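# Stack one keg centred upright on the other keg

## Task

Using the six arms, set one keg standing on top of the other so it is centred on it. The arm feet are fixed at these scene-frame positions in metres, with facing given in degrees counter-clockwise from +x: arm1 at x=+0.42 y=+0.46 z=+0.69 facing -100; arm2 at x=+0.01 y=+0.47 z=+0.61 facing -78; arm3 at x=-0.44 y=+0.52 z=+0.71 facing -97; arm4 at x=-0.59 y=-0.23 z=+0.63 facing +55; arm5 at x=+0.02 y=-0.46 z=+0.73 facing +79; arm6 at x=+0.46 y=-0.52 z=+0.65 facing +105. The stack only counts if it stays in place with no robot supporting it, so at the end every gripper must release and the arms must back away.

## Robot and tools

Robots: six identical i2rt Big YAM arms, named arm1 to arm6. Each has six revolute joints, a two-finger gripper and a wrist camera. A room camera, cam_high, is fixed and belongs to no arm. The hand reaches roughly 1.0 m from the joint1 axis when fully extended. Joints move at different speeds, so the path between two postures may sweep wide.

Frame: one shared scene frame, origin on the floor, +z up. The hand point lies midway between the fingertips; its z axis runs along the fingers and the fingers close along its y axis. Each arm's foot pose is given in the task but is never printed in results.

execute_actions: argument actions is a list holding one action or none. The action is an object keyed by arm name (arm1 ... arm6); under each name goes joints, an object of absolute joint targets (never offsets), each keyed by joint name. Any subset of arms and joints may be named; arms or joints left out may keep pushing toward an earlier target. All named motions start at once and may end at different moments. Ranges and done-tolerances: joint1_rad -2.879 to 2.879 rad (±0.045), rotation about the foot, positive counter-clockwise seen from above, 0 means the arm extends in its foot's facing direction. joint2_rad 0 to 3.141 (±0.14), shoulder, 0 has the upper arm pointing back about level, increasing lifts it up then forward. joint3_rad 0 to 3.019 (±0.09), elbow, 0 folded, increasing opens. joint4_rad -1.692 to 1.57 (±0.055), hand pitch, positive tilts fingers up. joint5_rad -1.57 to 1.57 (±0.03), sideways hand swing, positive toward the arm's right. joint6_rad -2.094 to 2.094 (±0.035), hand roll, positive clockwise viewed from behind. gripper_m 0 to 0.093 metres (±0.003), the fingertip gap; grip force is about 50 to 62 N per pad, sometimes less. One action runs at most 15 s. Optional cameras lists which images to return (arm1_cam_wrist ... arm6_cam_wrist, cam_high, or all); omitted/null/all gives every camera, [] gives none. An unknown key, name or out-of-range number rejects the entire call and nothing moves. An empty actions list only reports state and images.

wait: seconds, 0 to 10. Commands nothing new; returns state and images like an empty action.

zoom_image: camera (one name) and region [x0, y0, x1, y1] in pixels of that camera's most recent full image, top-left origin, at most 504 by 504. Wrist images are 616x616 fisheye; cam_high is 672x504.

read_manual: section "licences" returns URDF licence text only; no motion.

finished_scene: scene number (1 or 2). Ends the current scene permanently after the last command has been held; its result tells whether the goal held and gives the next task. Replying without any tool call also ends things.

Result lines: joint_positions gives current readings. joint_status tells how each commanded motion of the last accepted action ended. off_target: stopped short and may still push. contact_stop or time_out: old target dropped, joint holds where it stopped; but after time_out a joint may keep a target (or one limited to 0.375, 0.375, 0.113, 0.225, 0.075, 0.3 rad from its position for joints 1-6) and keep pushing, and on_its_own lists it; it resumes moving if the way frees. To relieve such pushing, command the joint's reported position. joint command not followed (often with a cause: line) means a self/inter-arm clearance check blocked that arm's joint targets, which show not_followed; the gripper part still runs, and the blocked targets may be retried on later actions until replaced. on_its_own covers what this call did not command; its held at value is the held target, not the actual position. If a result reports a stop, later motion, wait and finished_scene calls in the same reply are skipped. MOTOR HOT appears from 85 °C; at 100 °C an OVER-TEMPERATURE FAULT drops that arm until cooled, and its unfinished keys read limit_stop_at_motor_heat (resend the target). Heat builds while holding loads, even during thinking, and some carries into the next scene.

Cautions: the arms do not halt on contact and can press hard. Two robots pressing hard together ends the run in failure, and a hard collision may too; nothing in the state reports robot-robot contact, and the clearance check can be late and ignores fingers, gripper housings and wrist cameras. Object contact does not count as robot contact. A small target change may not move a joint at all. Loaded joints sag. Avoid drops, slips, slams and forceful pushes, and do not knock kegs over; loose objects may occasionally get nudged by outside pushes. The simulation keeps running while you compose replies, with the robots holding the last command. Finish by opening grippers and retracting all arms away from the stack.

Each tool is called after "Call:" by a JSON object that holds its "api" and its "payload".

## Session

Call:
{"api": "execute_actions", "payload": {"actions": []}}

Scene clock: 0.00 s.
Motor temperatures (°C, as the motors report them): arm1=[21 20 26 20 20 20] | arm2=[21 22 23 20 22 21] | arm3=[20 19 24 21 19 20] | arm4=[21 22 25 20 19 19] | arm5=[20 20 24 18 22 18] | arm6=[21 20 21 20 20 21]
arm1.joint_positions: joint1_rad=+0.339 joint2_rad=+0.554 joint3_rad=+1.391 joint4_rad=-1.330 joint5_rad=+0.095 joint6_rad=-0.391 gripper_m=+0.094
arm1.joint_status: not commanded
arm1.hand: x=+0.4287 y=+0.2499 z=+1.2410 quat_wxyz=(-0.290, -0.444, -0.735, +0.423) (m; scene frame)
arm2.joint_positions: joint1_rad=-0.244 joint2_rad=+0.605 joint3_rad=+1.475 joint4_rad=-1.454 joint5_rad=-0.150 joint6_rad=+0.299 gripper_m=+0.095
arm2.joint_status: not commanded
arm2.hand: x=+0.0196 y=+0.2709 z=+1.1664 quat_wxyz=(-0.418, -0.698, -0.532, +0.232) (m; scene frame)
arm3.joint_positions: joint1_rad=+0.146 joint2_rad=+0.608 joint3_rad=+1.466 joint4_rad=-1.223 joint5_rad=+0.197 joint6_rad=+0.505 gripper_m=+0.095
arm3.joint_status: not commanded
arm3.hand: x=-0.4735 y=+0.2859 z=+1.3086 quat_wxyz=(-0.446, -0.734, -0.378, +0.346) (m; scene frame)
arm4.joint_positions: joint1_rad=-0.417 joint2_rad=+0.561 joint3_rad=+1.335 joint4_rad=-1.427 joint5_rad=-0.066 joint6_rad=-0.510 gripper_m=+0.094
arm4.joint_status: not commanded
arm4.hand: x=-0.4274 y=-0.1124 z=+1.1359 quat_wxyz=(-0.447, +0.464, -0.764, -0.032) (m; scene frame)
arm5.joint_positions: joint1_rad=+0.290 joint2_rad=+0.626 joint3_rad=+1.460 joint4_rad=-1.194 joint5_rad=+0.240 joint6_rad=+0.083 gripper_m=+0.094
arm5.joint_status: not commanded
arm5.hand: x=+0.0360 y=-0.2280 z=+1.3341 quat_wxyz=(-0.442, +0.531, -0.619, -0.373) (m; scene frame)
arm6.joint_positions: joint1_rad=-0.104 joint2_rad=+0.572 joint3_rad=+1.328 joint4_rad=-1.507 joint5_rad=-0.187 joint6_rad=+0.493 gripper_m=+0.094
arm6.joint_status: not commanded
arm6.hand: x=+0.3953 y=-0.3348 z=+1.1379 quat_wxyz=(-0.101, +0.562, -0.719, -0.395) (m; scene frame)
pictures: arm1_cam_wrist, arm2_cam_wrist, arm3_cam_wrist, arm4_cam_wrist, arm5_cam_wrist, arm6_cam_wrist, cam_high
Images, in order (width x height): arm1_cam_wrist 616x616, arm2_cam_wrist 616x616, arm3_cam_wrist 616x616, arm4_cam_wrist 616x616, arm5_cam_wrist 616x616, arm6_cam_wrist 616x616, cam_high 672x504.

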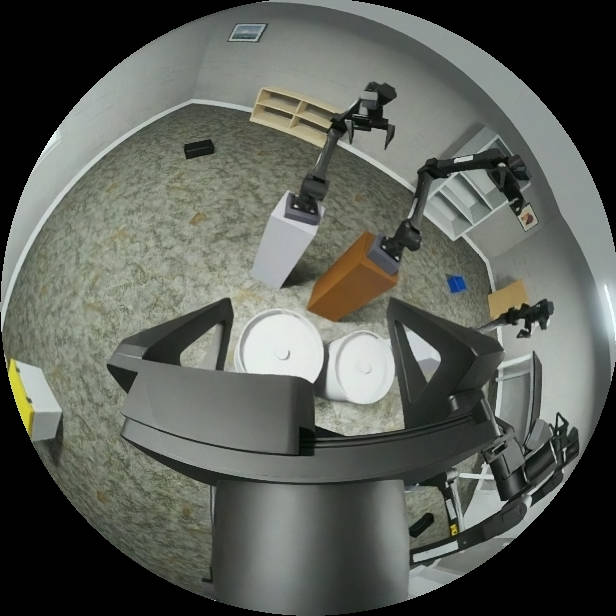

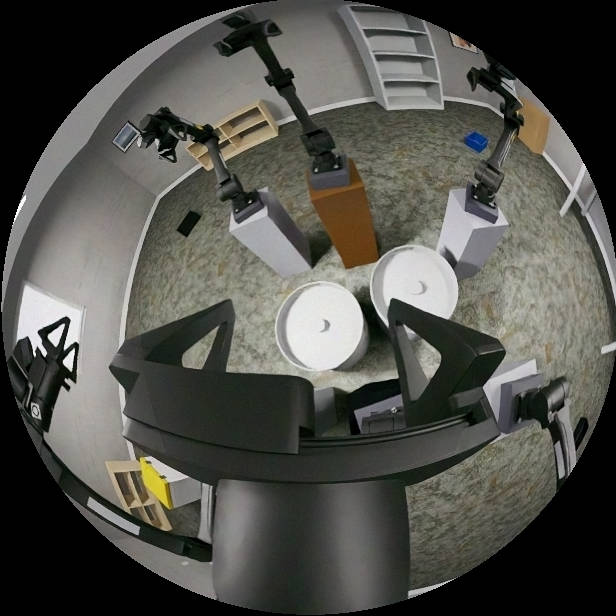

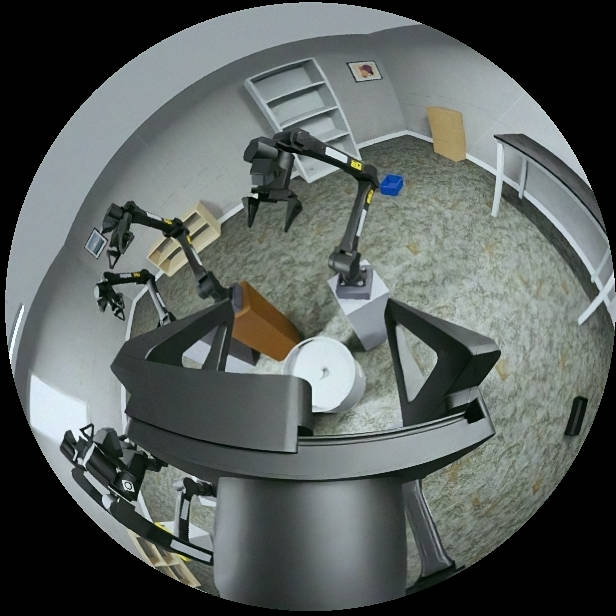

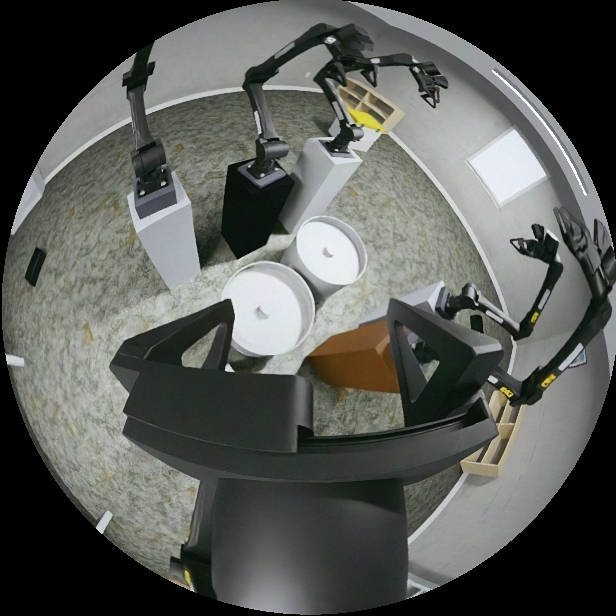

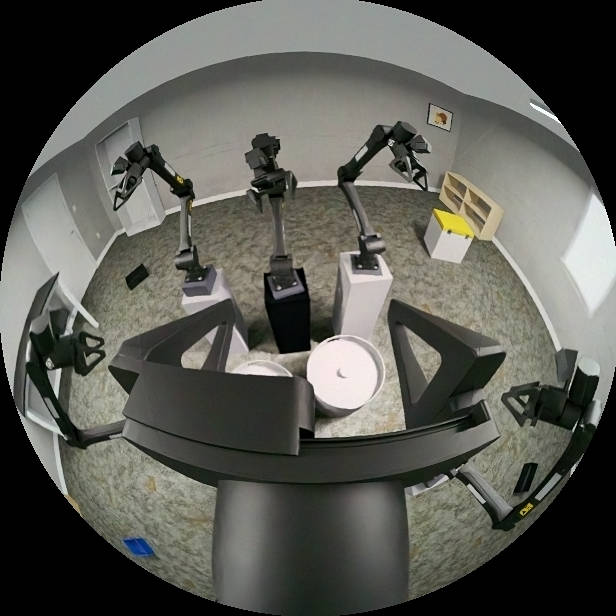

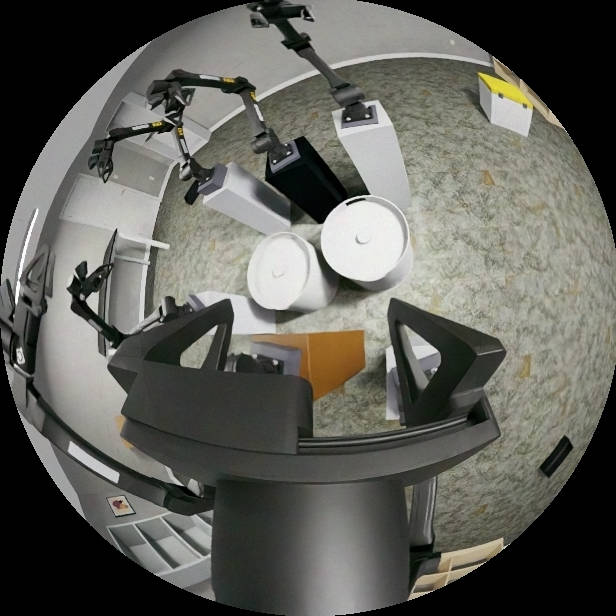

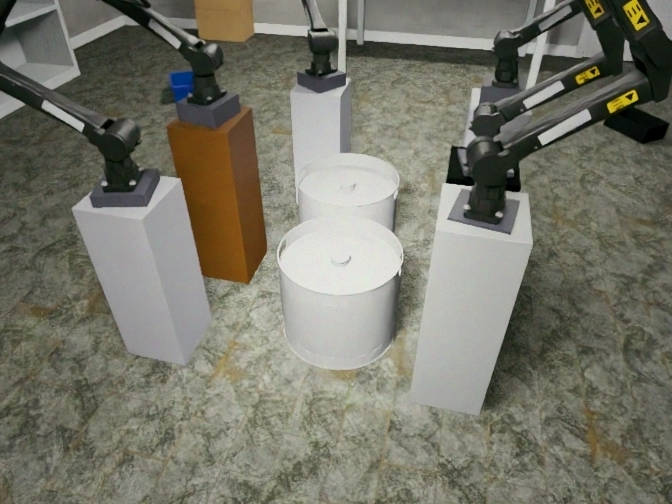

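Call:
{"api": "execute_actions", "payload": {"actions": [{"arm2":{"joints":{"joint1_rad":0.347,"joint2_rad":1.3,"joint3_rad":0.58,"joint4_rad":-0.85,"joint5_rad":0,"joint6_rad":1.61}},"arm5":{"joints":{"joint1_rad":-0.595,"joint2_rad":1.5,"joint3_rad":1.24,"joint4_rad":-1.3,"joint5_rad":0,"joint6_rad":0.27}},"arm3":{"joints":{"joint1_rad":-0.5,"joint2_rad":1.7,"joint3_rad":0.3,"joint4_rad":0.5,"joint5_rad":-0.6,"joint6_rad":0}}}], "cameras": []}}

Call:
{"api": "execute_actions", "payload": {"actions": [{"arm2":{"joints":{"joint2_rad":2.045,"joint4_rad":-0.095}},"arm5":{"joints":{"joint2_rad":2.5,"joint4_rad":-0.3}}}], "cameras": ["arm2_cam_wrist","arm5_cam_wrist"]}}

Scene clock: 10.50 s.
Motor temperatures (°C, as the motors report them): arm1=[21 20 28 21 20 20] | arm2=[21 22 25 20 22 21] | arm3=[20 19 25 21 19 20] | arm4=[21 22 28 20 19 19] | arm5=[20 20 26 18 21 18] | arm6=[21 20 23 20 20 21]
arm1.joint_positions: joint1_rad=+0.339 joint2_rad=+0.554 joint3_rad=+1.391 joint4_rad=-1.330 joint5_rad=+0.095 joint6_rad=-0.391 gripper_m=+0.094
arm1.joint_status: not commanded
arm1.hand: x=+0.4287 y=+0.2499 z=+1.2410 quat_wxyz=(-0.290, -0.444, -0.735, +0.423) (m; scene frame)
arm2.joint_positions: joint1_rad=+0.347 joint2_rad=+1.302 joint3_rad=+0.581 joint4_rad=-0.866 joint5_rad=-0.001 joint6_rad=+1.598 gripper_m=+0.095
arm2.joint_status: all done
arm2.hand: x=+0.1499 y=+0.2397 z=+0.6245 quat_wxyz=(+0.006, -0.966, -0.257, -0.004) (m; scene frame)
arm3.joint_positions: joint1_rad=-0.504 joint2_rad=+1.697 joint3_rad=+0.298 joint4_rad=+0.486 joint5_rad=-0.597 joint6_rad=+0.010 gripper_m=+0.095
arm3.joint_status: all done
arm3.hand: x=-0.5574 y=+0.1933 z=+0.6522 quat_wxyz=(-0.387, -0.768, -0.492, +0.140) (m; scene frame)
arm4.joint_positions: joint1_rad=-0.417 joint2_rad=+0.561 joint3_rad=+1.335 joint4_rad=-1.427 joint5_rad=-0.066 joint6_rad=-0.510 gripper_m=+0.094
arm4.joint_status: not commanded
arm4.hand: x=-0.4274 y=-0.1124 z=+1.1359 quat_wxyz=(-0.447, +0.464, -0.764, -0.032) (m; scene frame)
arm5.joint_positions: joint1_rad=-0.601 joint2_rad=+1.499 joint3_rad=+1.231 joint4_rad=-1.289 joint5_rad=+0.000 joint6_rad=+0.256 gripper_m=+0.094
arm5.joint_status: all done
arm5.hand: x=+0.3294 y=-0.1584 z=+0.8967 quat_wxyz=(-0.010, +0.257, -0.966, -0.009) (m; scene frame)
arm6.joint_positions: joint1_rad=-0.104 joint2_rad=+0.572 joint3_rad=+1.328 joint4_rad=-1.507 joint5_rad=-0.187 joint6_rad=+0.493 gripper_m=+0.094
arm6.joint_status: not commanded
arm6.hand: x=+0.3953 y=-0.3348 z=+1.1379 quat_wxyz=(-0.101, +0.562, -0.719, -0.395) (m; scene frame)
pictures: none
No camera images: the call's "cameras" was empty. Leave "cameras" out to get every camera's image.

Scene clock: 12.10 s.
Motor temperatures (°C, as the motors report them): arm1=[21 20 28 21 20 20] | arm2=[21 22 24 20 22 21] | arm3=[20 19 25 21 19 20] | arm4=[21 22 28 20 19 19] | arm5=[20 21 26 18 21 18] | arm6=[21 20 23 20 20 21]
arm1.joint_positions: joint1_rad=+0.339 joint2_rad=+0.554 joint3_rad=+1.391 joint4_rad=-1.330 joint5_rad=+0.095 joint6_rad=-0.391 gripper_m=+0.094
arm1.joint_status: not commanded
arm1.hand: x=+0.4287 y=+0.2499 z=+1.2410 quat_wxyz=(-0.290, -0.444, -0.735, +0.423) (m; scene frame)
arm2.joint_positions: joint1_rad=+0.347 joint2_rad=+2.030 joint3_rad=+0.581 joint4_rad=-0.111 joint5_rad=-0.001 joint6_rad=+1.599 gripper_m=+0.095
arm2.joint_status: all done
arm2.hand: x=+0.1680 y=+0.2141 z=+0.4239 quat_wxyz=(-0.007, -0.966, -0.257, -0.008) (m; scene frame)
arm3.joint_positions: joint1_rad=-0.504 joint2_rad=+1.697 joint3_rad=+0.298 joint4_rad=+0.486 joint5_rad=-0.597 joint6_rad=+0.010 gripper_m=+0.095
arm3.joint_status: not commanded
arm3.hand: x=-0.5574 y=+0.1933 z=+0.6522 quat_wxyz=(-0.387, -0.768, -0.492, +0.140) (m; scene frame)
arm4.joint_positions: joint1_rad=-0.417 joint2_rad=+0.561 joint3_rad=+1.335 joint4_rad=-1.427 joint5_rad=-0.066 joint6_rad=-0.510 gripper_m=+0.094
arm4.joint_status: not commanded
arm4.hand: x=-0.4274 y=-0.1124 z=+1.1359 quat_wxyz=(-0.447, +0.464, -0.764, -0.032) (m; scene frame)
arm5.joint_positions: joint1_rad=-0.601 joint2_rad=+2.505 joint3_rad=+1.231 joint4_rad=-0.312 joint5_rad=+0.000 joint6_rad=+0.256 gripper_m=+0.094
arm5.joint_status: all done
arm5.hand: x=+0.3602 y=-0.1241 z=+0.4210 quat_wxyz=(+0.003, +0.257, -0.966, -0.002) (m; scene frame)
arm6.joint_positions: joint1_rad=-0.104 joint2_rad=+0.572 joint3_rad=+1.328 joint4_rad=-1.507 joint5_rad=-0.187 joint6_rad=+0.493 gripper_m=+0.094
arm6.joint_status: not commanded
arm6.hand: x=+0.3953 y=-0.3348 z=+1.1379 quat_wxyz=(-0.101, +0.562, -0.719, -0.395) (m; scene frame)
pictures: arm2_cam_wrist, arm5_cam_wrist
Images, in order (width x height): arm2_cam_wrist 616x616, arm5_cam_wrist 616x616.

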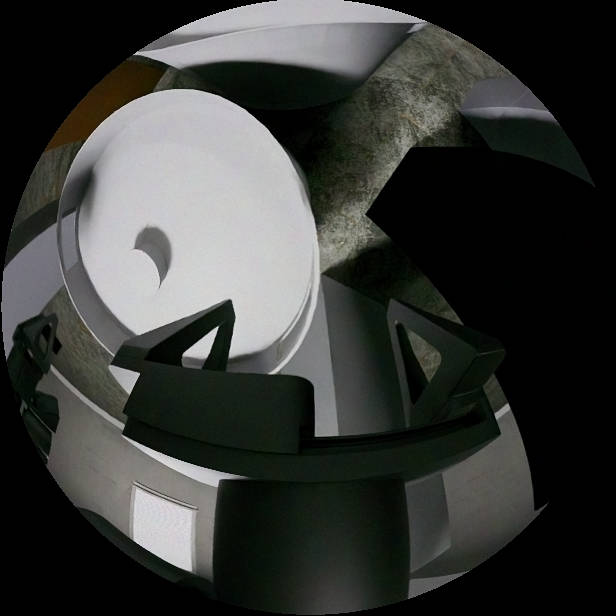

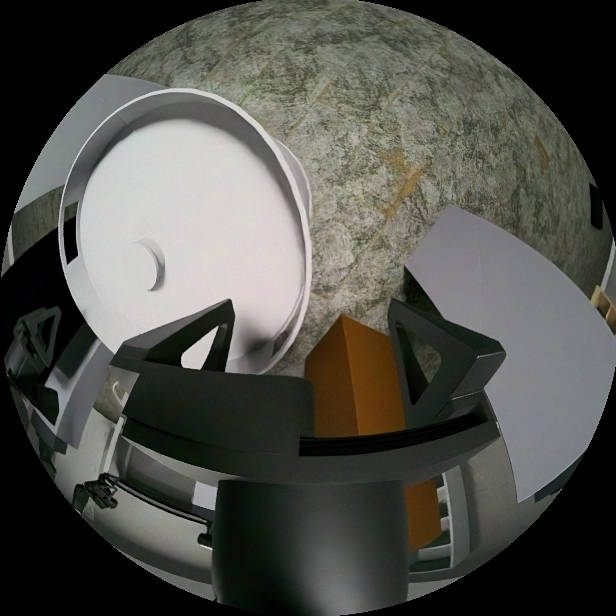

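Call:
{"api": "execute_actions", "payload": {"actions": [{"arm2":{"joints":{"joint2_rad":2.43,"joint3_rad":0.706,"joint4_rad":0.165}},"arm5":{"joints":{"joint2_rad":2.772,"joint3_rad":1.425,"joint4_rad":-0.208}}}], "cameras": ["arm2_cam_wrist","arm5_cam_wrist"]}}

Call:
{"api": "execute_actions", "payload": {"actions": [{"arm2":{"joints":{"gripper_m":0}},"arm5":{"joints":{"gripper_m":0}}}], "cameras": []}}

Call:
{"api": "execute_actions", "payload": {"actions": [{"arm2":{"joints":{"joint2_rad":2.3}},"arm5":{"joints":{"joint2_rad":2.64,"joint3_rad":1.45}}}], "cameras": []}}

Call:
{"api": "execute_actions", "payload": {"actions": [{"arm2":{"joints":{"joint2_rad":1.785,"joint3_rad":0.59,"joint4_rad":-0.22}},"arm5":{"joints":{"joint2_rad":2.185,"joint3_rad":1.26,"joint4_rad":-0.35}}}], "cameras": ["cam_high"]}}

Scene clock: 18.07 s.
Motor temperatures (°C, as the motors report them): arm1=[21 20 29 21 20 20] | arm2=[21 22 24 20 22 21] | arm3=[20 19 25 21 19 20] | arm4=[21 22 29 20 19 19] | arm5=[20 21 26 18 21 18] | arm6=[21 20 24 20 20 21]
arm1.joint_positions: joint1_rad=+0.339 joint2_rad=+0.554 joint3_rad=+1.391 joint4_rad=-1.330 joint5_rad=+0.095 joint6_rad=-0.391 gripper_m=+0.094
arm1.joint_status: not commanded
arm1.hand: x=+0.4287 y=+0.2499 z=+1.2410 quat_wxyz=(-0.290, -0.444, -0.735, +0.423) (m; scene frame)
arm2.joint_positions: joint1_rad=+0.347 joint2_rad=+2.354 joint3_rad=+0.742 joint4_rad=+0.182 joint5_rad=-0.001 joint6_rad=+1.599 gripper_m=+0.095
arm2.joint_status: all done
arm2.hand: x=+0.1985 y=+0.1659 z=+0.3354 quat_wxyz=(-0.069, -0.964, -0.256, -0.026) (m; scene frame)
arm3.joint_positions: joint1_rad=-0.504 joint2_rad=+1.697 joint3_rad=+0.298 joint4_rad=+0.486 joint5_rad=-0.597 joint6_rad=+0.010 gripper_m=+0.095
arm3.joint_status: not commanded
arm3.hand: x=-0.5574 y=+0.1933 z=+0.6522 quat_wxyz=(-0.387, -0.768, -0.492, +0.140) (m; scene frame)
arm4.joint_positions: joint1_rad=-0.417 joint2_rad=+0.561 joint3_rad=+1.335 joint4_rad=-1.427 joint5_rad=-0.066 joint6_rad=-0.510 gripper_m=+0.094
arm4.joint_status: not commanded
arm4.hand: x=-0.4274 y=-0.1124 z=+1.1359 quat_wxyz=(-0.447, +0.464, -0.764, -0.032) (m; scene frame)
arm5.joint_positions: joint1_rad=-0.601 joint2_rad=+2.781 joint3_rad=+1.415 joint4_rad=-0.212 joint5_rad=+0.000 joint6_rad=+0.256 gripper_m=+0.094
arm5.joint_status: all done
arm5.hand: x=+0.3617 y=-0.1216 z=+0.3120 quat_wxyz=(-0.001, +0.257, -0.966, -0.004) (m; scene frame)
arm6.joint_positions: joint1_rad=-0.104 joint2_rad=+0.572 joint3_rad=+1.328 joint4_rad=-1.507 joint5_rad=-0.187 joint6_rad=+0.493 gripper_m=+0.094
arm6.joint_status: not commanded
arm6.hand: x=+0.3953 y=-0.3348 z=+1.1379 quat_wxyz=(-0.101, +0.562, -0.719, -0.395) (m; scene frame)
pictures: arm2_cam_wrist, arm5_cam_wrist
Images, in order (width x height): arm2_cam_wrist 616x616, arm5_cam_wrist 616x616.

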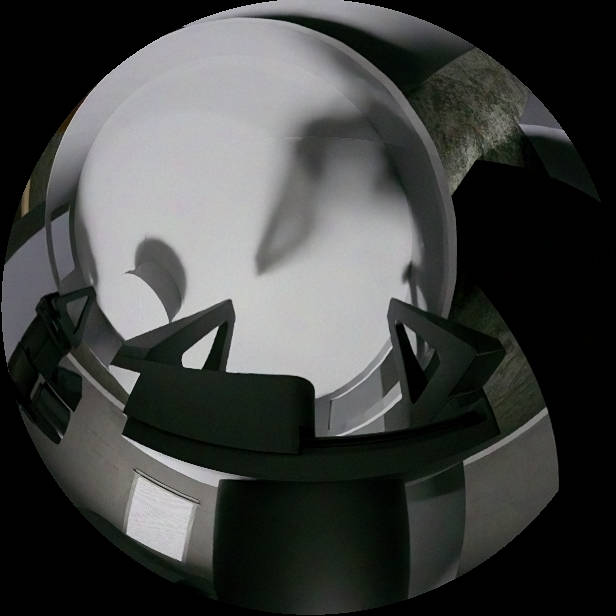

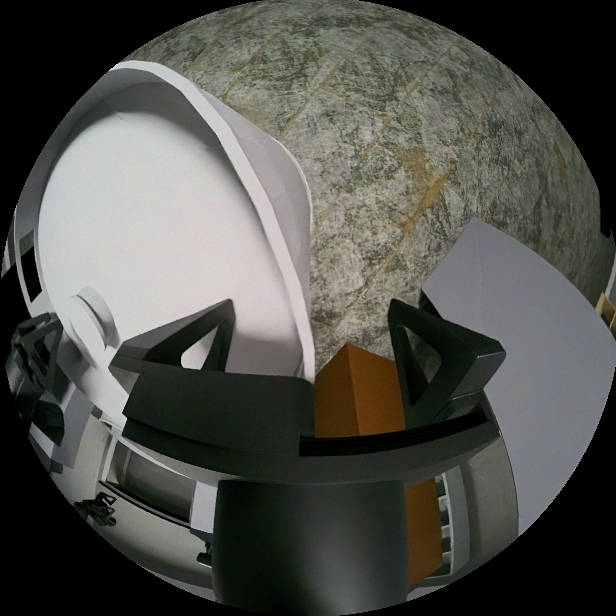

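Scene clock: 18.83 s.
Motor temperatures (°C, as the motors report them): arm1=[21 20 29 21 20 20] | arm2=[21 22 24 20 22 21] | arm3=[20 19 25 21 19 20] | arm4=[21 22 29 20 19 19] | arm5=[20 21 25 18 21 18] | arm6=[21 20 24 20 20 21]
arm1.joint_positions: joint1_rad=+0.339 joint2_rad=+0.554 joint3_rad=+1.391 joint4_rad=-1.330 joint5_rad=+0.095 joint6_rad=-0.391 gripper_m=+0.094
arm1.joint_status: not commanded
arm1.hand: x=+0.4287 y=+0.2499 z=+1.2410 quat_wxyz=(-0.290, -0.444, -0.735, +0.423) (m; scene frame)
arm2.joint_positions: joint1_rad=+0.347 joint2_rad=+2.407 joint3_rad=+0.711 joint4_rad=+0.179 joint5_rad=-0.001 joint6_rad=+1.599 gripper_m=+0.001
arm2.joint_status: all done
arm2.hand: x=+0.1769 y=+0.2016 z=+0.3187 quat_wxyz=(-0.028, -0.966, -0.256, -0.014) (m; scene frame)
arm3.joint_positions: joint1_rad=-0.504 joint2_rad=+1.697 joint3_rad=+0.298 joint4_rad=+0.486 joint5_rad=-0.597 joint6_rad=+0.010 gripper_m=+0.095
arm3.joint_status: not commanded
arm3.hand: x=-0.5574 y=+0.1933 z=+0.6522 quat_wxyz=(-0.387, -0.768, -0.492, +0.140) (m; scene frame)
arm4.joint_positions: joint1_rad=-0.417 joint2_rad=+0.561 joint3_rad=+1.335 joint4_rad=-1.427 joint5_rad=-0.066 joint6_rad=-0.510 gripper_m=+0.094
arm4.joint_status: not commanded
arm4.hand: x=-0.4274 y=-0.1124 z=+1.1359 quat_wxyz=(-0.447, +0.464, -0.764, -0.032) (m; scene frame)
arm5.joint_positions: joint1_rad=-0.598 joint2_rad=+2.781 joint3_rad=+1.415 joint4_rad=-0.212 joint5_rad=+0.000 joint6_rad=+0.247 gripper_m=+0.001
arm5.joint_status: all done
arm5.hand: x=+0.3609 y=-0.1201 z=+0.3120 quat_wxyz=(-0.001, +0.263, -0.965, -0.004) (m; scene frame)
arm6.joint_positions: joint1_rad=-0.104 joint2_rad=+0.572 joint3_rad=+1.328 joint4_rad=-1.507 joint5_rad=-0.187 joint6_rad=+0.493 gripper_m=+0.094
arm6.joint_status: not commanded
arm6.hand: x=+0.3953 y=-0.3348 z=+1.1379 quat_wxyz=(-0.101, +0.562, -0.719, -0.395) (m; scene frame)
pictures: none
No camera images: the call's "cameras" was empty. Leave "cameras" out to get every camera's image.

Scene clock: 19.73 s.
Motor temperatures (°C, as the motors report them): arm1=[21 20 29 21 20 20] | arm2=[21 22 24 20 22 21] | arm3=[20 19 25 21 19 20] | arm4=[21 22 29 20 19 19] | arm5=[20 22 25 18 21 18] | arm6=[21 20 24 20 20 21]
arm1.joint_positions: joint1_rad=+0.339 joint2_rad=+0.554 joint3_rad=+1.391 joint4_rad=-1.330 joint5_rad=+0.095 joint6_rad=-0.391 gripper_m=+0.094
arm1.joint_status: not commanded
arm1.hand: x=+0.4287 y=+0.2499 z=+1.2410 quat_wxyz=(-0.290, -0.444, -0.735, +0.423) (m; scene frame)
arm2.joint_positions: joint1_rad=+0.347 joint2_rad=+2.289 joint3_rad=+0.708 joint4_rad=+0.177 joint5_rad=-0.001 joint6_rad=+1.599 gripper_m=+0.001
arm2.joint_status: all done
arm2.hand: x=+0.1999 y=+0.1631 z=+0.3562 quat_wxyz=(-0.082, -0.963, -0.255, -0.030) (m; scene frame)
arm3.joint_positions: joint1_rad=-0.504 joint2_rad=+1.697 joint3_rad=+0.298 joint4_rad=+0.486 joint5_rad=-0.597 joint6_rad=+0.010 gripper_m=+0.095
arm3.joint_status: not commanded
arm3.hand: x=-0.5574 y=+0.1933 z=+0.6522 quat_wxyz=(-0.387, -0.768, -0.492, +0.140) (m; scene frame)
arm4.joint_positions: joint1_rad=-0.417 joint2_rad=+0.561 joint3_rad=+1.335 joint4_rad=-1.427 joint5_rad=-0.066 joint6_rad=-0.510 gripper_m=+0.094
arm4.joint_status: not commanded
arm4.hand: x=-0.4274 y=-0.1124 z=+1.1359 quat_wxyz=(-0.447, +0.464, -0.764, -0.032) (m; scene frame)
arm5.joint_positions: joint1_rad=-0.598 joint2_rad=+2.776 joint3_rad=+1.417 joint4_rad=-0.212 joint5_rad=+0.000 joint6_rad=+0.247 gripper_m=+0.001
arm5.joint_status: all done
arm5.hand: x=+0.3632 y=-0.1179 z=+0.3142 quat_wxyz=(-0.003, +0.263, -0.965, -0.005) (m; scene frame)
arm6.joint_positions: joint1_rad=-0.104 joint2_rad=+0.572 joint3_rad=+1.328 joint4_rad=-1.507 joint5_rad=-0.187 joint6_rad=+0.493 gripper_m=+0.094
arm6.joint_status: not commanded
arm6.hand: x=+0.3953 y=-0.3348 z=+1.1379 quat_wxyz=(-0.101, +0.562, -0.719, -0.395) (m; scene frame)
pictures: none
No camera images: the call's "cameras" was empty. Leave "cameras" out to get every camera's image.

Scene clock: 22.20 s.
Motor temperatures (°C, as the motors report them): arm1=[21 20 29 21 20 20] | arm2=[21 22 24 20 22 21] | arm3=[20 19 25 21 19 20] | arm4=[21 22 29 20 19 19] | arm5=[20 23 25 18 22 18] | arm6=[21 20 25 20 20 21]
arm1.joint_positions: joint1_rad=+0.339 joint2_rad=+0.554 joint3_rad=+1.391 joint4_rad=-1.330 joint5_rad=+0.095 joint6_rad=-0.391 gripper_m=+0.094
arm1.joint_status: not commanded
arm1.hand: x=+0.4287 y=+0.2499 z=+1.2410 quat_wxyz=(-0.290, -0.444, -0.735, +0.423) (m; scene frame)
arm2.joint_positions: joint1_rad=+0.347 joint2_rad=+1.777 joint3_rad=+0.586 joint4_rad=-0.204 joint5_rad=-0.001 joint6_rad=+1.600 gripper_m=+0.001
arm2.joint_status: all done
arm2.hand: x=+0.1936 y=+0.1707 z=+0.4999 quat_wxyz=(-0.086, -0.963, -0.255, -0.032) (m; scene frame)
arm3.joint_positions: joint1_rad=-0.504 joint2_rad=+1.697 joint3_rad=+0.298 joint4_rad=+0.486 joint5_rad=-0.597 joint6_rad=+0.010 gripper_m=+0.095
arm3.joint_status: not commanded
arm3.hand: x=-0.5574 y=+0.1933 z=+0.6522 quat_wxyz=(-0.387, -0.768, -0.492, +0.140) (m; scene frame)
arm4.joint_positions: joint1_rad=-0.417 joint2_rad=+0.561 joint3_rad=+1.335 joint4_rad=-1.427 joint5_rad=-0.066 joint6_rad=-0.510 gripper_m=+0.094
arm4.joint_status: not commanded
arm4.hand: x=-0.4274 y=-0.1124 z=+1.1359 quat_wxyz=(-0.447, +0.464, -0.764, -0.032) (m; scene frame)
arm5.joint_positions: joint1_rad=-0.572 joint2_rad=+2.639 joint3_rad=+1.249 joint4_rad=-0.299 joint5_rad=+0.017 joint6_rad=+0.336 gripper_m=+0.003
arm5.joint_status: joint2_rad time_out (moved -0.137 of -0.591); the others done
arm5.on_its_own: joint2_rad reads +2.639 and still pushes toward +2.319 since a time_out
arm5.hand: x=+0.3192 y=-0.1506 z=+0.3643 quat_wxyz=(+0.042, +0.233, -0.971, +0.033) (m; scene frame)
arm6.joint_positions: joint1_rad=-0.104 joint2_rad=+0.572 joint3_rad=+1.328 joint4_rad=-1.507 joint5_rad=-0.187 joint6_rad=+0.493 gripper_m=+0.094
arm6.joint_status: not commanded
arm6.hand: x=+0.3953 y=-0.3348 z=+1.1379 quat_wxyz=(-0.101, +0.562, -0.719, -0.395) (m; scene frame)
pictures: cam_high
Images, in order (width x height): cam_high 672x504.

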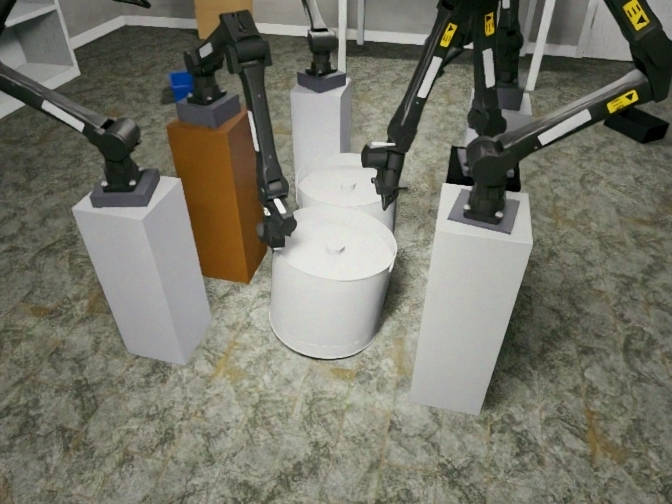

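Call:
{"api": "execute_actions", "payload": {"actions": [{"arm2":{"joints":{"gripper_m":0.093,"joint2_rad":1.923,"joint3_rad":0.62,"joint4_rad":-0.27}},"arm5":{"joints":{"joint2_rad":2.72,"joint3_rad":1.25,"joint4_rad":-0.15}}}], "cameras": ["cam_high","arm2_cam_wrist","arm5_cam_wrist"]}}

Scene clock: 24.90 s.
Motor temperatures (°C, as the motors report them): arm1=[21 20 30 21 20 20] | arm2=[21 22 24 20 22 21] | arm3=[20 19 24 21 19 20] | arm4=[21 22 30 20 19 19] | arm5=[20 25 25 18 22 19] | arm6=[21 20 25 20 20 21]
arm1.joint_positions: joint1_rad=+0.339 joint2_rad=+0.554 joint3_rad=+1.391 joint4_rad=-1.330 joint5_rad=+0.095 joint6_rad=-0.391 gripper_m=+0.094
arm1.joint_status: not commanded
arm1.hand: x=+0.4287 y=+0.2499 z=+1.2410 quat_wxyz=(-0.290, -0.444, -0.735, +0.423) (m; scene frame)
arm2.joint_positions: joint1_rad=+0.347 joint2_rad=+1.915 joint3_rad=+0.612 joint4_rad=-0.258 joint5_rad=-0.001 joint6_rad=+1.600 gripper_m=+0.093
arm2.joint_status: all done
arm2.hand: x=+0.1768 y=+0.1991 z=+0.4590 quat_wxyz=(-0.007, -0.967, -0.256, -0.008) (m; scene frame)
arm3.joint_positions: joint1_rad=-0.504 joint2_rad=+1.697 joint3_rad=+0.298 joint4_rad=+0.486 joint5_rad=-0.597 joint6_rad=+0.010 gripper_m=+0.095
arm3.joint_status: not commanded
arm3.hand: x=-0.5574 y=+0.1933 z=+0.6522 quat_wxyz=(-0.387, -0.768, -0.492, +0.140) (m; scene frame)
arm4.joint_positions: joint1_rad=-0.417 joint2_rad=+0.561 joint3_rad=+1.335 joint4_rad=-1.427 joint5_rad=-0.066 joint6_rad=-0.510 gripper_m=+0.094
arm4.joint_status: not commanded
arm4.hand: x=-0.4274 y=-0.1124 z=+1.1359 quat_wxyz=(-0.447, +0.464, -0.764, -0.032) (m; scene frame)
arm5.joint_positions: joint1_rad=-0.659 joint2_rad=+2.757 joint3_rad=+1.236 joint4_rad=-0.153 joint5_rad=-0.009 joint6_rad=+0.289 gripper_m=+0.001
arm5.joint_status: all done
arm5.hand: x=+0.3163 y=-0.1958 z=+0.3136 quat_wxyz=(+0.044, +0.213, -0.976, +0.015) (m; scene frame)
arm6.joint_positions: joint1_rad=-0.104 joint2_rad=+0.572 joint3_rad=+1.328 joint4_rad=-1.507 joint5_rad=-0.187 joint6_rad=+0.493 gripper_m=+0.094
arm6.joint_status: not commanded
arm6.hand: x=+0.3953 y=-0.3348 z=+1.1379 quat_wxyz=(-0.101, +0.562, -0.719, -0.395) (m; scene frame)
pictures: arm2_cam_wrist, arm5_cam_wrist, cam_high
Images, in order (width x height): arm2_cam_wrist 616x616, arm5_cam_wrist 616x616, cam_high 672x504.

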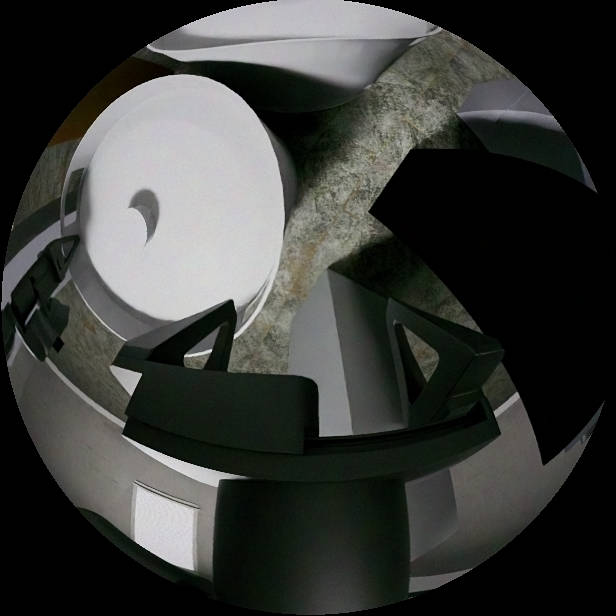

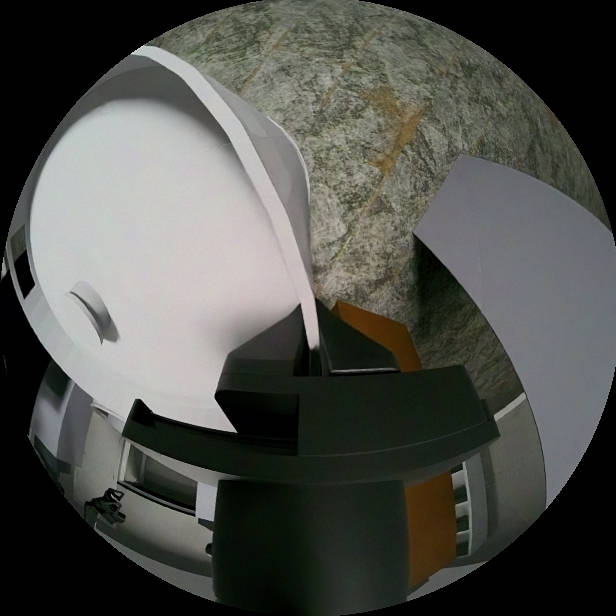

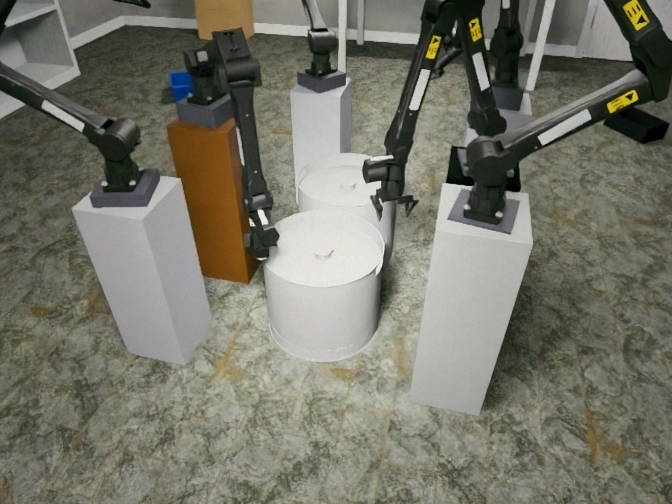

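Call:
{"api": "execute_actions", "payload": {"actions": [{"arm2":{"joints":{"joint1_rad":0.25,"joint2_rad":2.19,"joint3_rad":0.733,"joint4_rad":-0.105}},"arm5":{"joints":{"joint1_rad":-0.66,"joint2_rad":2.755,"joint6_rad":0.3,"gripper_m":0.093}}}], "cameras": []}}

Call:
{"api": "execute_actions", "payload": {"actions": [{"arm2":{"joints":{"joint2_rad":2.3,"joint3_rad":0.77,"joint4_rad":-0.03}},"arm5":{"joints":{"joint3_rad":1.18,"joint4_rad":0.008}}}], "cameras": ["arm2_cam_wrist","arm5_cam_wrist"]}}

Scene clock: 31.57 s.
Motor temperatures (°C, as the motors report them): arm1=[21 20 30 21 20 20] | arm2=[21 23 24 20 22 21] | arm3=[20 20 24 21 19 20] | arm4=[21 22 30 20 19 19] | arm5=[20 24 25 18 22 19] | arm6=[21 20 25 20 20 21]
arm1.joint_positions: joint1_rad=+0.339 joint2_rad=+0.554 joint3_rad=+1.391 joint4_rad=-1.330 joint5_rad=+0.095 joint6_rad=-0.391 gripper_m=+0.094
arm1.joint_status: not commanded
arm1.hand: x=+0.4287 y=+0.2499 z=+1.2410 quat_wxyz=(-0.290, -0.444, -0.735, +0.423) (m; scene frame)
arm2.joint_positions: joint1_rad=+0.248 joint2_rad=+2.183 joint3_rad=+0.730 joint4_rad=-0.117 joint5_rad=-0.001 joint6_rad=+1.600 gripper_m=+0.093
arm2.joint_status: all done
arm2.hand: x=+0.1603 y=+0.1630 z=+0.3854 quat_wxyz=(-0.002, -0.978, -0.208, -0.007) (m; scene frame)
arm3.joint_positions: joint1_rad=-0.504 joint2_rad=+1.697 joint3_rad=+0.298 joint4_rad=+0.486 joint5_rad=-0.597 joint6_rad=+0.010 gripper_m=+0.095
arm3.joint_status: not commanded
arm3.hand: x=-0.5574 y=+0.1933 z=+0.6522 quat_wxyz=(-0.387, -0.768, -0.492, +0.140) (m; scene frame)
arm4.joint_positions: joint1_rad=-0.417 joint2_rad=+0.561 joint3_rad=+1.335 joint4_rad=-1.427 joint5_rad=-0.066 joint6_rad=-0.510 gripper_m=+0.094
arm4.joint_status: not commanded
arm4.hand: x=-0.4274 y=-0.1124 z=+1.1359 quat_wxyz=(-0.447, +0.464, -0.764, -0.032) (m; scene frame)
arm5.joint_positions: joint1_rad=-0.652 joint2_rad=+2.754 joint3_rad=+1.245 joint4_rad=-0.153 joint5_rad=-0.001 joint6_rad=+0.289 gripper_m=+0.093
arm5.joint_status: all done
arm5.hand: x=+0.3204 y=-0.1903 z=+0.3146 quat_wxyz=(+0.037, +0.217, -0.975, +0.016) (m; scene frame)
arm6.joint_positions: joint1_rad=-0.104 joint2_rad=+0.572 joint3_rad=+1.328 joint4_rad=-1.507 joint5_rad=-0.187 joint6_rad=+0.493 gripper_m=+0.094
arm6.joint_status: not commanded
arm6.hand: x=+0.3953 y=-0.3348 z=+1.1379 quat_wxyz=(-0.101, +0.562, -0.719, -0.395) (m; scene frame)
pictures: none
No camera images: the call's "cameras" was empty. Leave "cameras" out to get every camera's image.

Scene clock: 32.43 s.
Motor temperatures (°C, as the motors report them): arm1=[21 20 30 21 20 20] | arm2=[21 23 24 20 22 21] | arm3=[20 20 24 21 19 20] | arm4=[21 22 30 20 19 19] | arm5=[20 24 25 18 22 18] | arm6=[21 20 25 20 20 21]
arm1.joint_positions: joint1_rad=+0.339 joint2_rad=+0.554 joint3_rad=+1.391 joint4_rad=-1.330 joint5_rad=+0.095 joint6_rad=-0.391 gripper_m=+0.094
arm1.joint_status: not commanded
arm1.hand: x=+0.4287 y=+0.2499 z=+1.2410 quat_wxyz=(-0.290, -0.444, -0.735, +0.423) (m; scene frame)
arm2.joint_positions: joint1_rad=+0.248 joint2_rad=+2.284 joint3_rad=+0.770 joint4_rad=-0.043 joint5_rad=-0.001 joint6_rad=+1.600 gripper_m=+0.093
arm2.joint_status: all done
arm2.hand: x=+0.1630 y=+0.1583 z=+0.3542 quat_wxyz=(-0.008, -0.978, -0.208, -0.008) (m; scene frame)
arm3.joint_positions: joint1_rad=-0.504 joint2_rad=+1.697 joint3_rad=+0.298 joint4_rad=+0.486 joint5_rad=-0.597 joint6_rad=+0.010 gripper_m=+0.095
arm3.joint_status: not commanded
arm3.hand: x=-0.5574 y=+0.1933 z=+0.6522 quat_wxyz=(-0.387, -0.768, -0.492, +0.140) (m; scene frame)
arm4.joint_positions: joint1_rad=-0.417 joint2_rad=+0.561 joint3_rad=+1.335 joint4_rad=-1.427 joint5_rad=-0.066 joint6_rad=-0.510 gripper_m=+0.094
arm4.joint_status: not commanded
arm4.hand: x=-0.4274 y=-0.1124 z=+1.1359 quat_wxyz=(-0.447, +0.464, -0.764, -0.032) (m; scene frame)
arm5.joint_positions: joint1_rad=-0.652 joint2_rad=+2.754 joint3_rad=+1.177 joint4_rad=-0.005 joint5_rad=-0.001 joint6_rad=+0.289 gripper_m=+0.093
arm5.joint_status: all done
arm5.hand: x=+0.3159 y=-0.1942 z=+0.3128 quat_wxyz=(+0.002, +0.217, -0.976, -0.004) (m; scene frame)
arm6.joint_positions: joint1_rad=-0.104 joint2_rad=+0.572 joint3_rad=+1.328 joint4_rad=-1.507 joint5_rad=-0.187 joint6_rad=+0.493 gripper_m=+0.094
arm6.joint_status: not commanded
arm6.hand: x=+0.3953 y=-0.3348 z=+1.1379 quat_wxyz=(-0.101, +0.562, -0.719, -0.395) (m; scene frame)
pictures: arm2_cam_wrist, arm5_cam_wrist
Images, in order (width x height): arm2_cam_wrist 616x616, arm5_cam_wrist 616x616.

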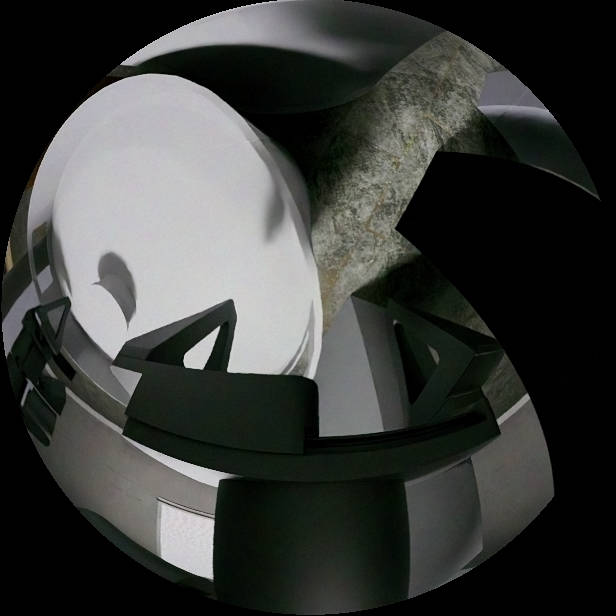

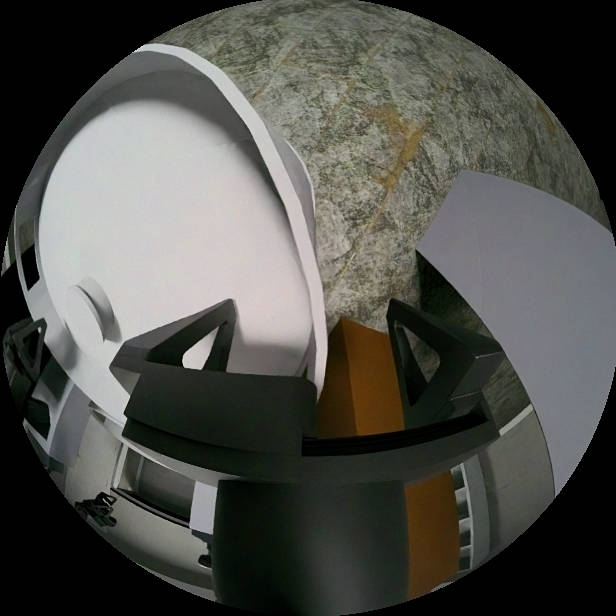

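Call:
{"api": "execute_actions", "payload": {"actions": [{"arm2":{"joints":{"joint2_rad":2.42,"joint3_rad":0.82,"joint4_rad":0.04}},"arm5":{"joints":{"joint1_rad":-0.67}}}], "cameras": []}}

Call:
{"api": "execute_actions", "payload": {"actions": [{"arm2":{"joints":{"gripper_m":0}},"arm5":{"joints":{"gripper_m":0}}}], "cameras": ["arm2_cam_wrist"]}}

Call:
{"api": "execute_actions", "payload": {"actions": [{"arm2":{"joints":{"joint2_rad":2.29}},"arm5":{"joints":{"joint2_rad":2.62}}}], "cameras": []}}

Call:
{"api": "execute_actions", "payload": {"actions": [{"arm2":{"joints":{"joint2_rad":2.005,"joint3_rad":0.75,"joint4_rad":-0.15}},"arm5":{"joints":{"joint2_rad":2.34,"joint3_rad":1.05,"joint4_rad":-0.07}}}], "cameras": ["cam_high"]}}

Scene clock: 37.40 s.
Motor temperatures (°C, as the motors report them): arm1=[21 20 30 21 20 20] | arm2=[21 23 23 20 22 21] | arm3=[20 20 24 21 20 20] | arm4=[21 22 31 20 19 19] | arm5=[20 23 25 18 22 18] | arm6=[21 20 26 20 20 21]
arm1.joint_positions: joint1_rad=+0.339 joint2_rad=+0.554 joint3_rad=+1.391 joint4_rad=-1.330 joint5_rad=+0.095 joint6_rad=-0.391 gripper_m=+0.094
arm1.joint_status: not commanded
arm1.hand: x=+0.4287 y=+0.2499 z=+1.2410 quat_wxyz=(-0.290, -0.444, -0.735, +0.423) (m; scene frame)
arm2.joint_positions: joint1_rad=+0.248 joint2_rad=+2.406 joint3_rad=+0.819 joint4_rad=+0.028 joint5_rad=-0.001 joint6_rad=+1.600 gripper_m=+0.093
arm2.joint_status: all done
arm2.hand: x=+0.1633 y=+0.1586 z=+0.3156 quat_wxyz=(-0.008, -0.978, -0.208, -0.008) (m; scene frame)
arm3.joint_positions: joint1_rad=-0.504 joint2_rad=+1.697 joint3_rad=+0.298 joint4_rad=+0.486 joint5_rad=-0.597 joint6_rad=+0.010 gripper_m=+0.095
arm3.joint_status: not commanded
arm3.hand: x=-0.5574 y=+0.1933 z=+0.6522 quat_wxyz=(-0.387, -0.768, -0.492, +0.140) (m; scene frame)
arm4.joint_positions: joint1_rad=-0.417 joint2_rad=+0.561 joint3_rad=+1.335 joint4_rad=-1.427 joint5_rad=-0.066 joint6_rad=-0.510 gripper_m=+0.094
arm4.joint_status: not commanded
arm4.hand: x=-0.4274 y=-0.1124 z=+1.1359 quat_wxyz=(-0.447, +0.464, -0.764, -0.032) (m; scene frame)
arm5.joint_positions: joint1_rad=-0.660 joint2_rad=+2.754 joint3_rad=+1.177 joint4_rad=-0.005 joint5_rad=-0.001 joint6_rad=+0.289 gripper_m=+0.093
arm5.joint_status: all done
arm5.hand: x=+0.3181 y=-0.1967 z=+0.3128 quat_wxyz=(+0.002, +0.213, -0.977, -0.004) (m; scene frame)
arm6.joint_positions: joint1_rad=-0.104 joint2_rad=+0.572 joint3_rad=+1.328 joint4_rad=-1.507 joint5_rad=-0.187 joint6_rad=+0.493 gripper_m=+0.094
arm6.joint_status: not commanded
arm6.hand: x=+0.3953 y=-0.3348 z=+1.1379 quat_wxyz=(-0.101, +0.562, -0.719, -0.395) (m; scene frame)
pictures: none
No camera images: the call's "cameras" was empty. Leave "cameras" out to get every camera's image.

Scene clock: 38.17 s.
Motor temperatures (°C, as the motors report them): arm1=[21 20 31 21 20 20] | arm2=[21 23 23 20 22 21] | arm3=[20 20 24 21 20 20] | arm4=[21 22 31 20 19 19] | arm5=[20 23 25 18 22 18] | arm6=[21 20 26 20 20 21]
arm1.joint_positions: joint1_rad=+0.339 joint2_rad=+0.554 joint3_rad=+1.391 joint4_rad=-1.330 joint5_rad=+0.095 joint6_rad=-0.391 gripper_m=+0.094
arm1.joint_status: not commanded
arm1.hand: x=+0.4287 y=+0.2499 z=+1.2410 quat_wxyz=(-0.290, -0.444, -0.735, +0.423) (m; scene frame)
arm2.joint_positions: joint1_rad=+0.248 joint2_rad=+2.406 joint3_rad=+0.816 joint4_rad=+0.033 joint5_rad=+0.000 joint6_rad=+1.572 gripper_m=+0.002
arm2.joint_status: all done
arm2.hand: x=+0.1626 y=+0.1597 z=+0.3155 quat_wxyz=(-0.008, -0.975, -0.222, -0.008) (m; scene frame)
arm3.joint_positions: joint1_rad=-0.504 joint2_rad=+1.697 joint3_rad=+0.298 joint4_rad=+0.486 joint5_rad=-0.597 joint6_rad=+0.010 gripper_m=+0.095
arm3.joint_status: not commanded
arm3.hand: x=-0.5574 y=+0.1933 z=+0.6522 quat_wxyz=(-0.387, -0.768, -0.492, +0.140) (m; scene frame)
arm4.joint_positions: joint1_rad=-0.417 joint2_rad=+0.561 joint3_rad=+1.335 joint4_rad=-1.427 joint5_rad=-0.066 joint6_rad=-0.510 gripper_m=+0.094
arm4.joint_status: not commanded
arm4.hand: x=-0.4274 y=-0.1124 z=+1.1359 quat_wxyz=(-0.447, +0.464, -0.764, -0.032) (m; scene frame)
arm5.joint_positions: joint1_rad=-0.660 joint2_rad=+2.754 joint3_rad=+1.177 joint4_rad=-0.004 joint5_rad=-0.002 joint6_rad=+0.301 gripper_m=+0.001
arm5.joint_status: all done
arm5.hand: x=+0.3181 y=-0.1965 z=+0.3128 quat_wxyz=(+0.002, +0.207, -0.978, -0.004) (m; scene frame)
arm6.joint_positions: joint1_rad=-0.104 joint2_rad=+0.572 joint3_rad=+1.328 joint4_rad=-1.507 joint5_rad=-0.187 joint6_rad=+0.493 gripper_m=+0.094
arm6.joint_status: not commanded
arm6.hand: x=+0.3953 y=-0.3348 z=+1.1379 quat_wxyz=(-0.101, +0.562, -0.719, -0.395) (m; scene frame)
pictures: arm2_cam_wrist
Images, in order (width x height): arm2_cam_wrist 616x616.

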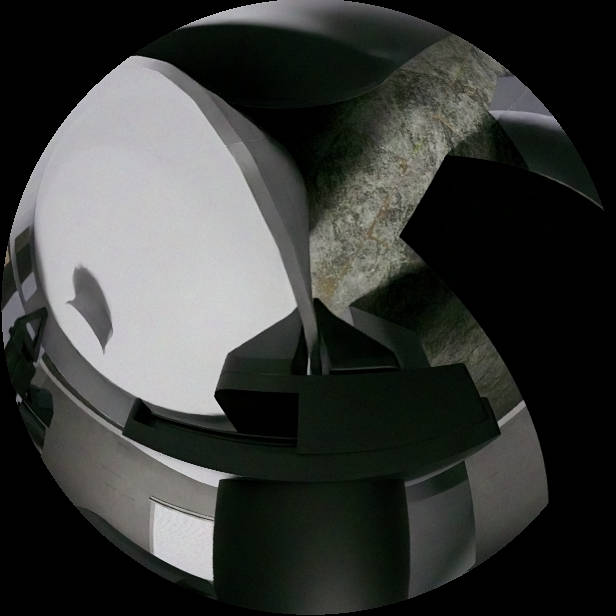

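Scene clock: 38.87 s.
Motor temperatures (°C, as the motors report them): arm1=[21 20 31 21 20 20] | arm2=[21 23 23 20 22 21] | arm3=[20 20 24 21 20 20] | arm4=[21 22 31 20 19 19] | arm5=[20 23 25 18 22 18] | arm6=[21 20 26 20 20 21]
arm1.joint_positions: joint1_rad=+0.339 joint2_rad=+0.554 joint3_rad=+1.391 joint4_rad=-1.330 joint5_rad=+0.095 joint6_rad=-0.391 gripper_m=+0.094
arm1.joint_status: not commanded
arm1.hand: x=+0.4287 y=+0.2499 z=+1.2410 quat_wxyz=(-0.290, -0.444, -0.735, +0.423) (m; scene frame)
arm2.joint_positions: joint1_rad=+0.248 joint2_rad=+2.403 joint3_rad=+0.815 joint4_rad=+0.033 joint5_rad=+0.000 joint6_rad=+1.572 gripper_m=+0.002
arm2.joint_status: all done
arm2.hand: x=+0.1632 y=+0.1587 z=+0.3166 quat_wxyz=(-0.010, -0.975, -0.222, -0.008) (m; scene frame)
arm3.joint_positions: joint1_rad=-0.504 joint2_rad=+1.697 joint3_rad=+0.298 joint4_rad=+0.486 joint5_rad=-0.597 joint6_rad=+0.010 gripper_m=+0.095
arm3.joint_status: not commanded
arm3.hand: x=-0.5574 y=+0.1933 z=+0.6522 quat_wxyz=(-0.387, -0.768, -0.492, +0.140) (m; scene frame)
arm4.joint_positions: joint1_rad=-0.417 joint2_rad=+0.561 joint3_rad=+1.335 joint4_rad=-1.427 joint5_rad=-0.066 joint6_rad=-0.510 gripper_m=+0.094
arm4.joint_status: not commanded
arm4.hand: x=-0.4274 y=-0.1124 z=+1.1359 quat_wxyz=(-0.447, +0.464, -0.764, -0.032) (m; scene frame)
arm5.joint_positions: joint1_rad=-0.660 joint2_rad=+2.750 joint3_rad=+1.177 joint4_rad=-0.004 joint5_rad=-0.002 joint6_rad=+0.301 gripper_m=+0.001
arm5.joint_status: all done
arm5.hand: x=+0.3200 y=-0.1949 z=+0.3145 quat_wxyz=(+0.000, +0.206, -0.978, -0.005) (m; scene frame)
arm6.joint_positions: joint1_rad=-0.104 joint2_rad=+0.572 joint3_rad=+1.328 joint4_rad=-1.507 joint5_rad=-0.187 joint6_rad=+0.493 gripper_m=+0.094
arm6.joint_status: not commanded
arm6.hand: x=+0.3953 y=-0.3348 z=+1.1379 quat_wxyz=(-0.101, +0.562, -0.719, -0.395) (m; scene frame)
pictures: none
No camera images: the call's "cameras" was empty. Leave "cameras" out to get every camera's image.

Scene clock: 41.07 s.
Motor temperatures (°C, as the motors report them): arm1=[21 20 31 21 20 20] | arm2=[21 23 23 20 22 21] | arm3=[20 20 24 21 20 20] | arm4=[21 22 31 20 19 19] | arm5=[20 24 24 18 22 18] | arm6=[21 20 26 20 20 21]
arm1.joint_positions: joint1_rad=+0.339 joint2_rad=+0.554 joint3_rad=+1.391 joint4_rad=-1.330 joint5_rad=+0.095 joint6_rad=-0.391 gripper_m=+0.094
arm1.joint_status: not commanded
arm1.hand: x=+0.4287 y=+0.2499 z=+1.2410 quat_wxyz=(-0.290, -0.444, -0.735, +0.423) (m; scene frame)
arm2.joint_positions: joint1_rad=+0.251 joint2_rad=+2.165 joint3_rad=+0.739 joint4_rad=-0.125 joint5_rad=-0.002 joint6_rad=+1.587 gripper_m=+0.002
arm2.joint_status: joint2_rad time_out (moved -0.238 of -0.398); the others done
arm2.on_its_own: joint2_rad reads +2.165 and still pushes toward +2.005 since a time_out
arm2.hand: x=+0.1657 y=+0.1548 z=+0.3916 quat_wxyz=(-0.012, -0.976, -0.216, -0.009) (m; scene frame)
arm3.joint_positions: joint1_rad=-0.504 joint2_rad=+1.697 joint3_rad=+0.298 joint4_rad=+0.486 joint5_rad=-0.597 joint6_rad=+0.010 gripper_m=+0.095
arm3.joint_status: not commanded
arm3.hand: x=-0.5574 y=+0.1933 z=+0.6522 quat_wxyz=(-0.387, -0.768, -0.492, +0.140) (m; scene frame)
arm4.joint_positions: joint1_rad=-0.417 joint2_rad=+0.561 joint3_rad=+1.335 joint4_rad=-1.427 joint5_rad=-0.066 joint6_rad=-0.510 gripper_m=+0.094
arm4.joint_status: not commanded
arm4.hand: x=-0.4274 y=-0.1124 z=+1.1359 quat_wxyz=(-0.447, +0.464, -0.764, -0.032) (m; scene frame)
arm5.joint_positions: joint1_rad=-0.666 joint2_rad=+2.550 joint3_rad=+1.034 joint4_rad=-0.071 joint5_rad=-0.006 joint6_rad=+0.316 gripper_m=+0.001
arm5.joint_status: joint2_rad time_out (moved -0.200 of -0.410); the others done
arm5.on_its_own: joint2_rad reads +2.550 and still pushes toward +2.340 since a time_out
arm5.hand: x=+0.3173 y=-0.2000 z=+0.3882 quat_wxyz=(+0.005, +0.197, -0.980, -0.005) (m; scene frame)
arm6.joint_positions: joint1_rad=-0.104 joint2_rad=+0.572 joint3_rad=+1.328 joint4_rad=-1.507 joint5_rad=-0.187 joint6_rad=+0.493 gripper_m=+0.094
arm6.joint_status: not commanded
arm6.hand: x=+0.3953 y=-0.3348 z=+1.1379 quat_wxyz=(-0.101, +0.562, -0.719, -0.395) (m; scene frame)
pictures: cam_high
Images, in order (width x height): cam_high 672x504.

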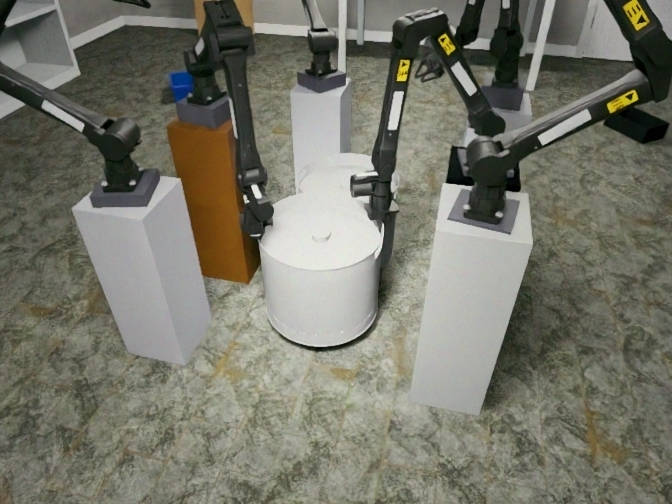

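Call:
{"api": "execute_actions", "payload": {"actions": [{"arm2":{"joints":{"joint2_rad":1.655,"joint3_rad":0.755,"joint4_rad":-0.47,"joint6_rad":1.575}},"arm5":{"joints":{"joint1_rad":-0.66,"joint2_rad":2.02,"joint3_rad":0.945,"joint4_rad":-0.248}}}], "cameras": []}}

Scene clock: 48.03 s.
Motor temperatures (°C, as the motors report them): arm1=[21 20 31 21 20 20] | arm2=[21 24 24 20 22 21] | arm3=[20 20 24 21 20 20] | arm4=[21 22 31 20 19 19] | arm5=[20 26 25 18 22 18] | arm6=[21 20 26 20 20 21]
arm1.joint_positions: joint1_rad=+0.339 joint2_rad=+0.554 joint3_rad=+1.391 joint4_rad=-1.330 joint5_rad=+0.095 joint6_rad=-0.391 gripper_m=+0.094
arm1.joint_status: not commanded
arm1.hand: x=+0.4287 y=+0.2499 z=+1.2410 quat_wxyz=(-0.290, -0.444, -0.735, +0.423) (m; scene frame)
arm2.joint_positions: joint1_rad=+0.250 joint2_rad=+1.803 joint3_rad=+0.701 joint4_rad=-0.445 joint5_rad=+0.003 joint6_rad=+1.576 gripper_m=+0.002
arm2.joint_status: joint2_rad time_out (moved -0.362 of -0.510); the others done
arm2.on_its_own: joint2_rad reads +1.803 and still pushes toward +1.655 since a time_out
arm2.hand: x=+0.1645 y=+0.1513 z=+0.5061 quat_wxyz=(-0.014, -0.975, -0.221, -0.007) (m; scene frame)
arm3.joint_positions: joint1_rad=-0.504 joint2_rad=+1.697 joint3_rad=+0.298 joint4_rad=+0.486 joint5_rad=-0.597 joint6_rad=+0.010 gripper_m=+0.095
arm3.joint_status: not commanded
arm3.hand: x=-0.5574 y=+0.1933 z=+0.6522 quat_wxyz=(-0.387, -0.768, -0.492, +0.140) (m; scene frame)
arm4.joint_positions: joint1_rad=-0.417 joint2_rad=+0.561 joint3_rad=+1.335 joint4_rad=-1.427 joint5_rad=-0.066 joint6_rad=-0.510 gripper_m=+0.094
arm4.joint_status: not commanded
arm4.hand: x=-0.4274 y=-0.1124 z=+1.1359 quat_wxyz=(-0.447, +0.464, -0.764, -0.032) (m; scene frame)
arm5.joint_positions: joint1_rad=-0.670 joint2_rad=+2.229 joint3_rad=+0.890 joint4_rad=-0.249 joint5_rad=-0.006 joint6_rad=+0.308 gripper_m=+0.001
arm5.joint_status: joint2_rad time_out (moved -0.320 of -0.530); the others done
arm5.on_its_own: joint2_rad reads +2.229 and still pushes toward +2.020 since a time_out
arm5.hand: x=+0.3178 y=-0.2029 z=+0.5008 quat_wxyz=(+0.006, +0.198, -0.980, -0.004) (m; scene frame)
arm6.joint_positions: joint1_rad=-0.104 joint2_rad=+0.572 joint3_rad=+1.328 joint4_rad=-1.507 joint5_rad=-0.187 joint6_rad=+0.493 gripper_m=+0.094
arm6.joint_status: not commanded
arm6.hand: x=+0.3953 y=-0.3348 z=+1.1379 quat_wxyz=(-0.101, +0.562, -0.719, -0.395) (m; scene frame)
pictures: none
No camera images: the call's "cameras" was empty. Leave "cameras" out to get every camera's image.


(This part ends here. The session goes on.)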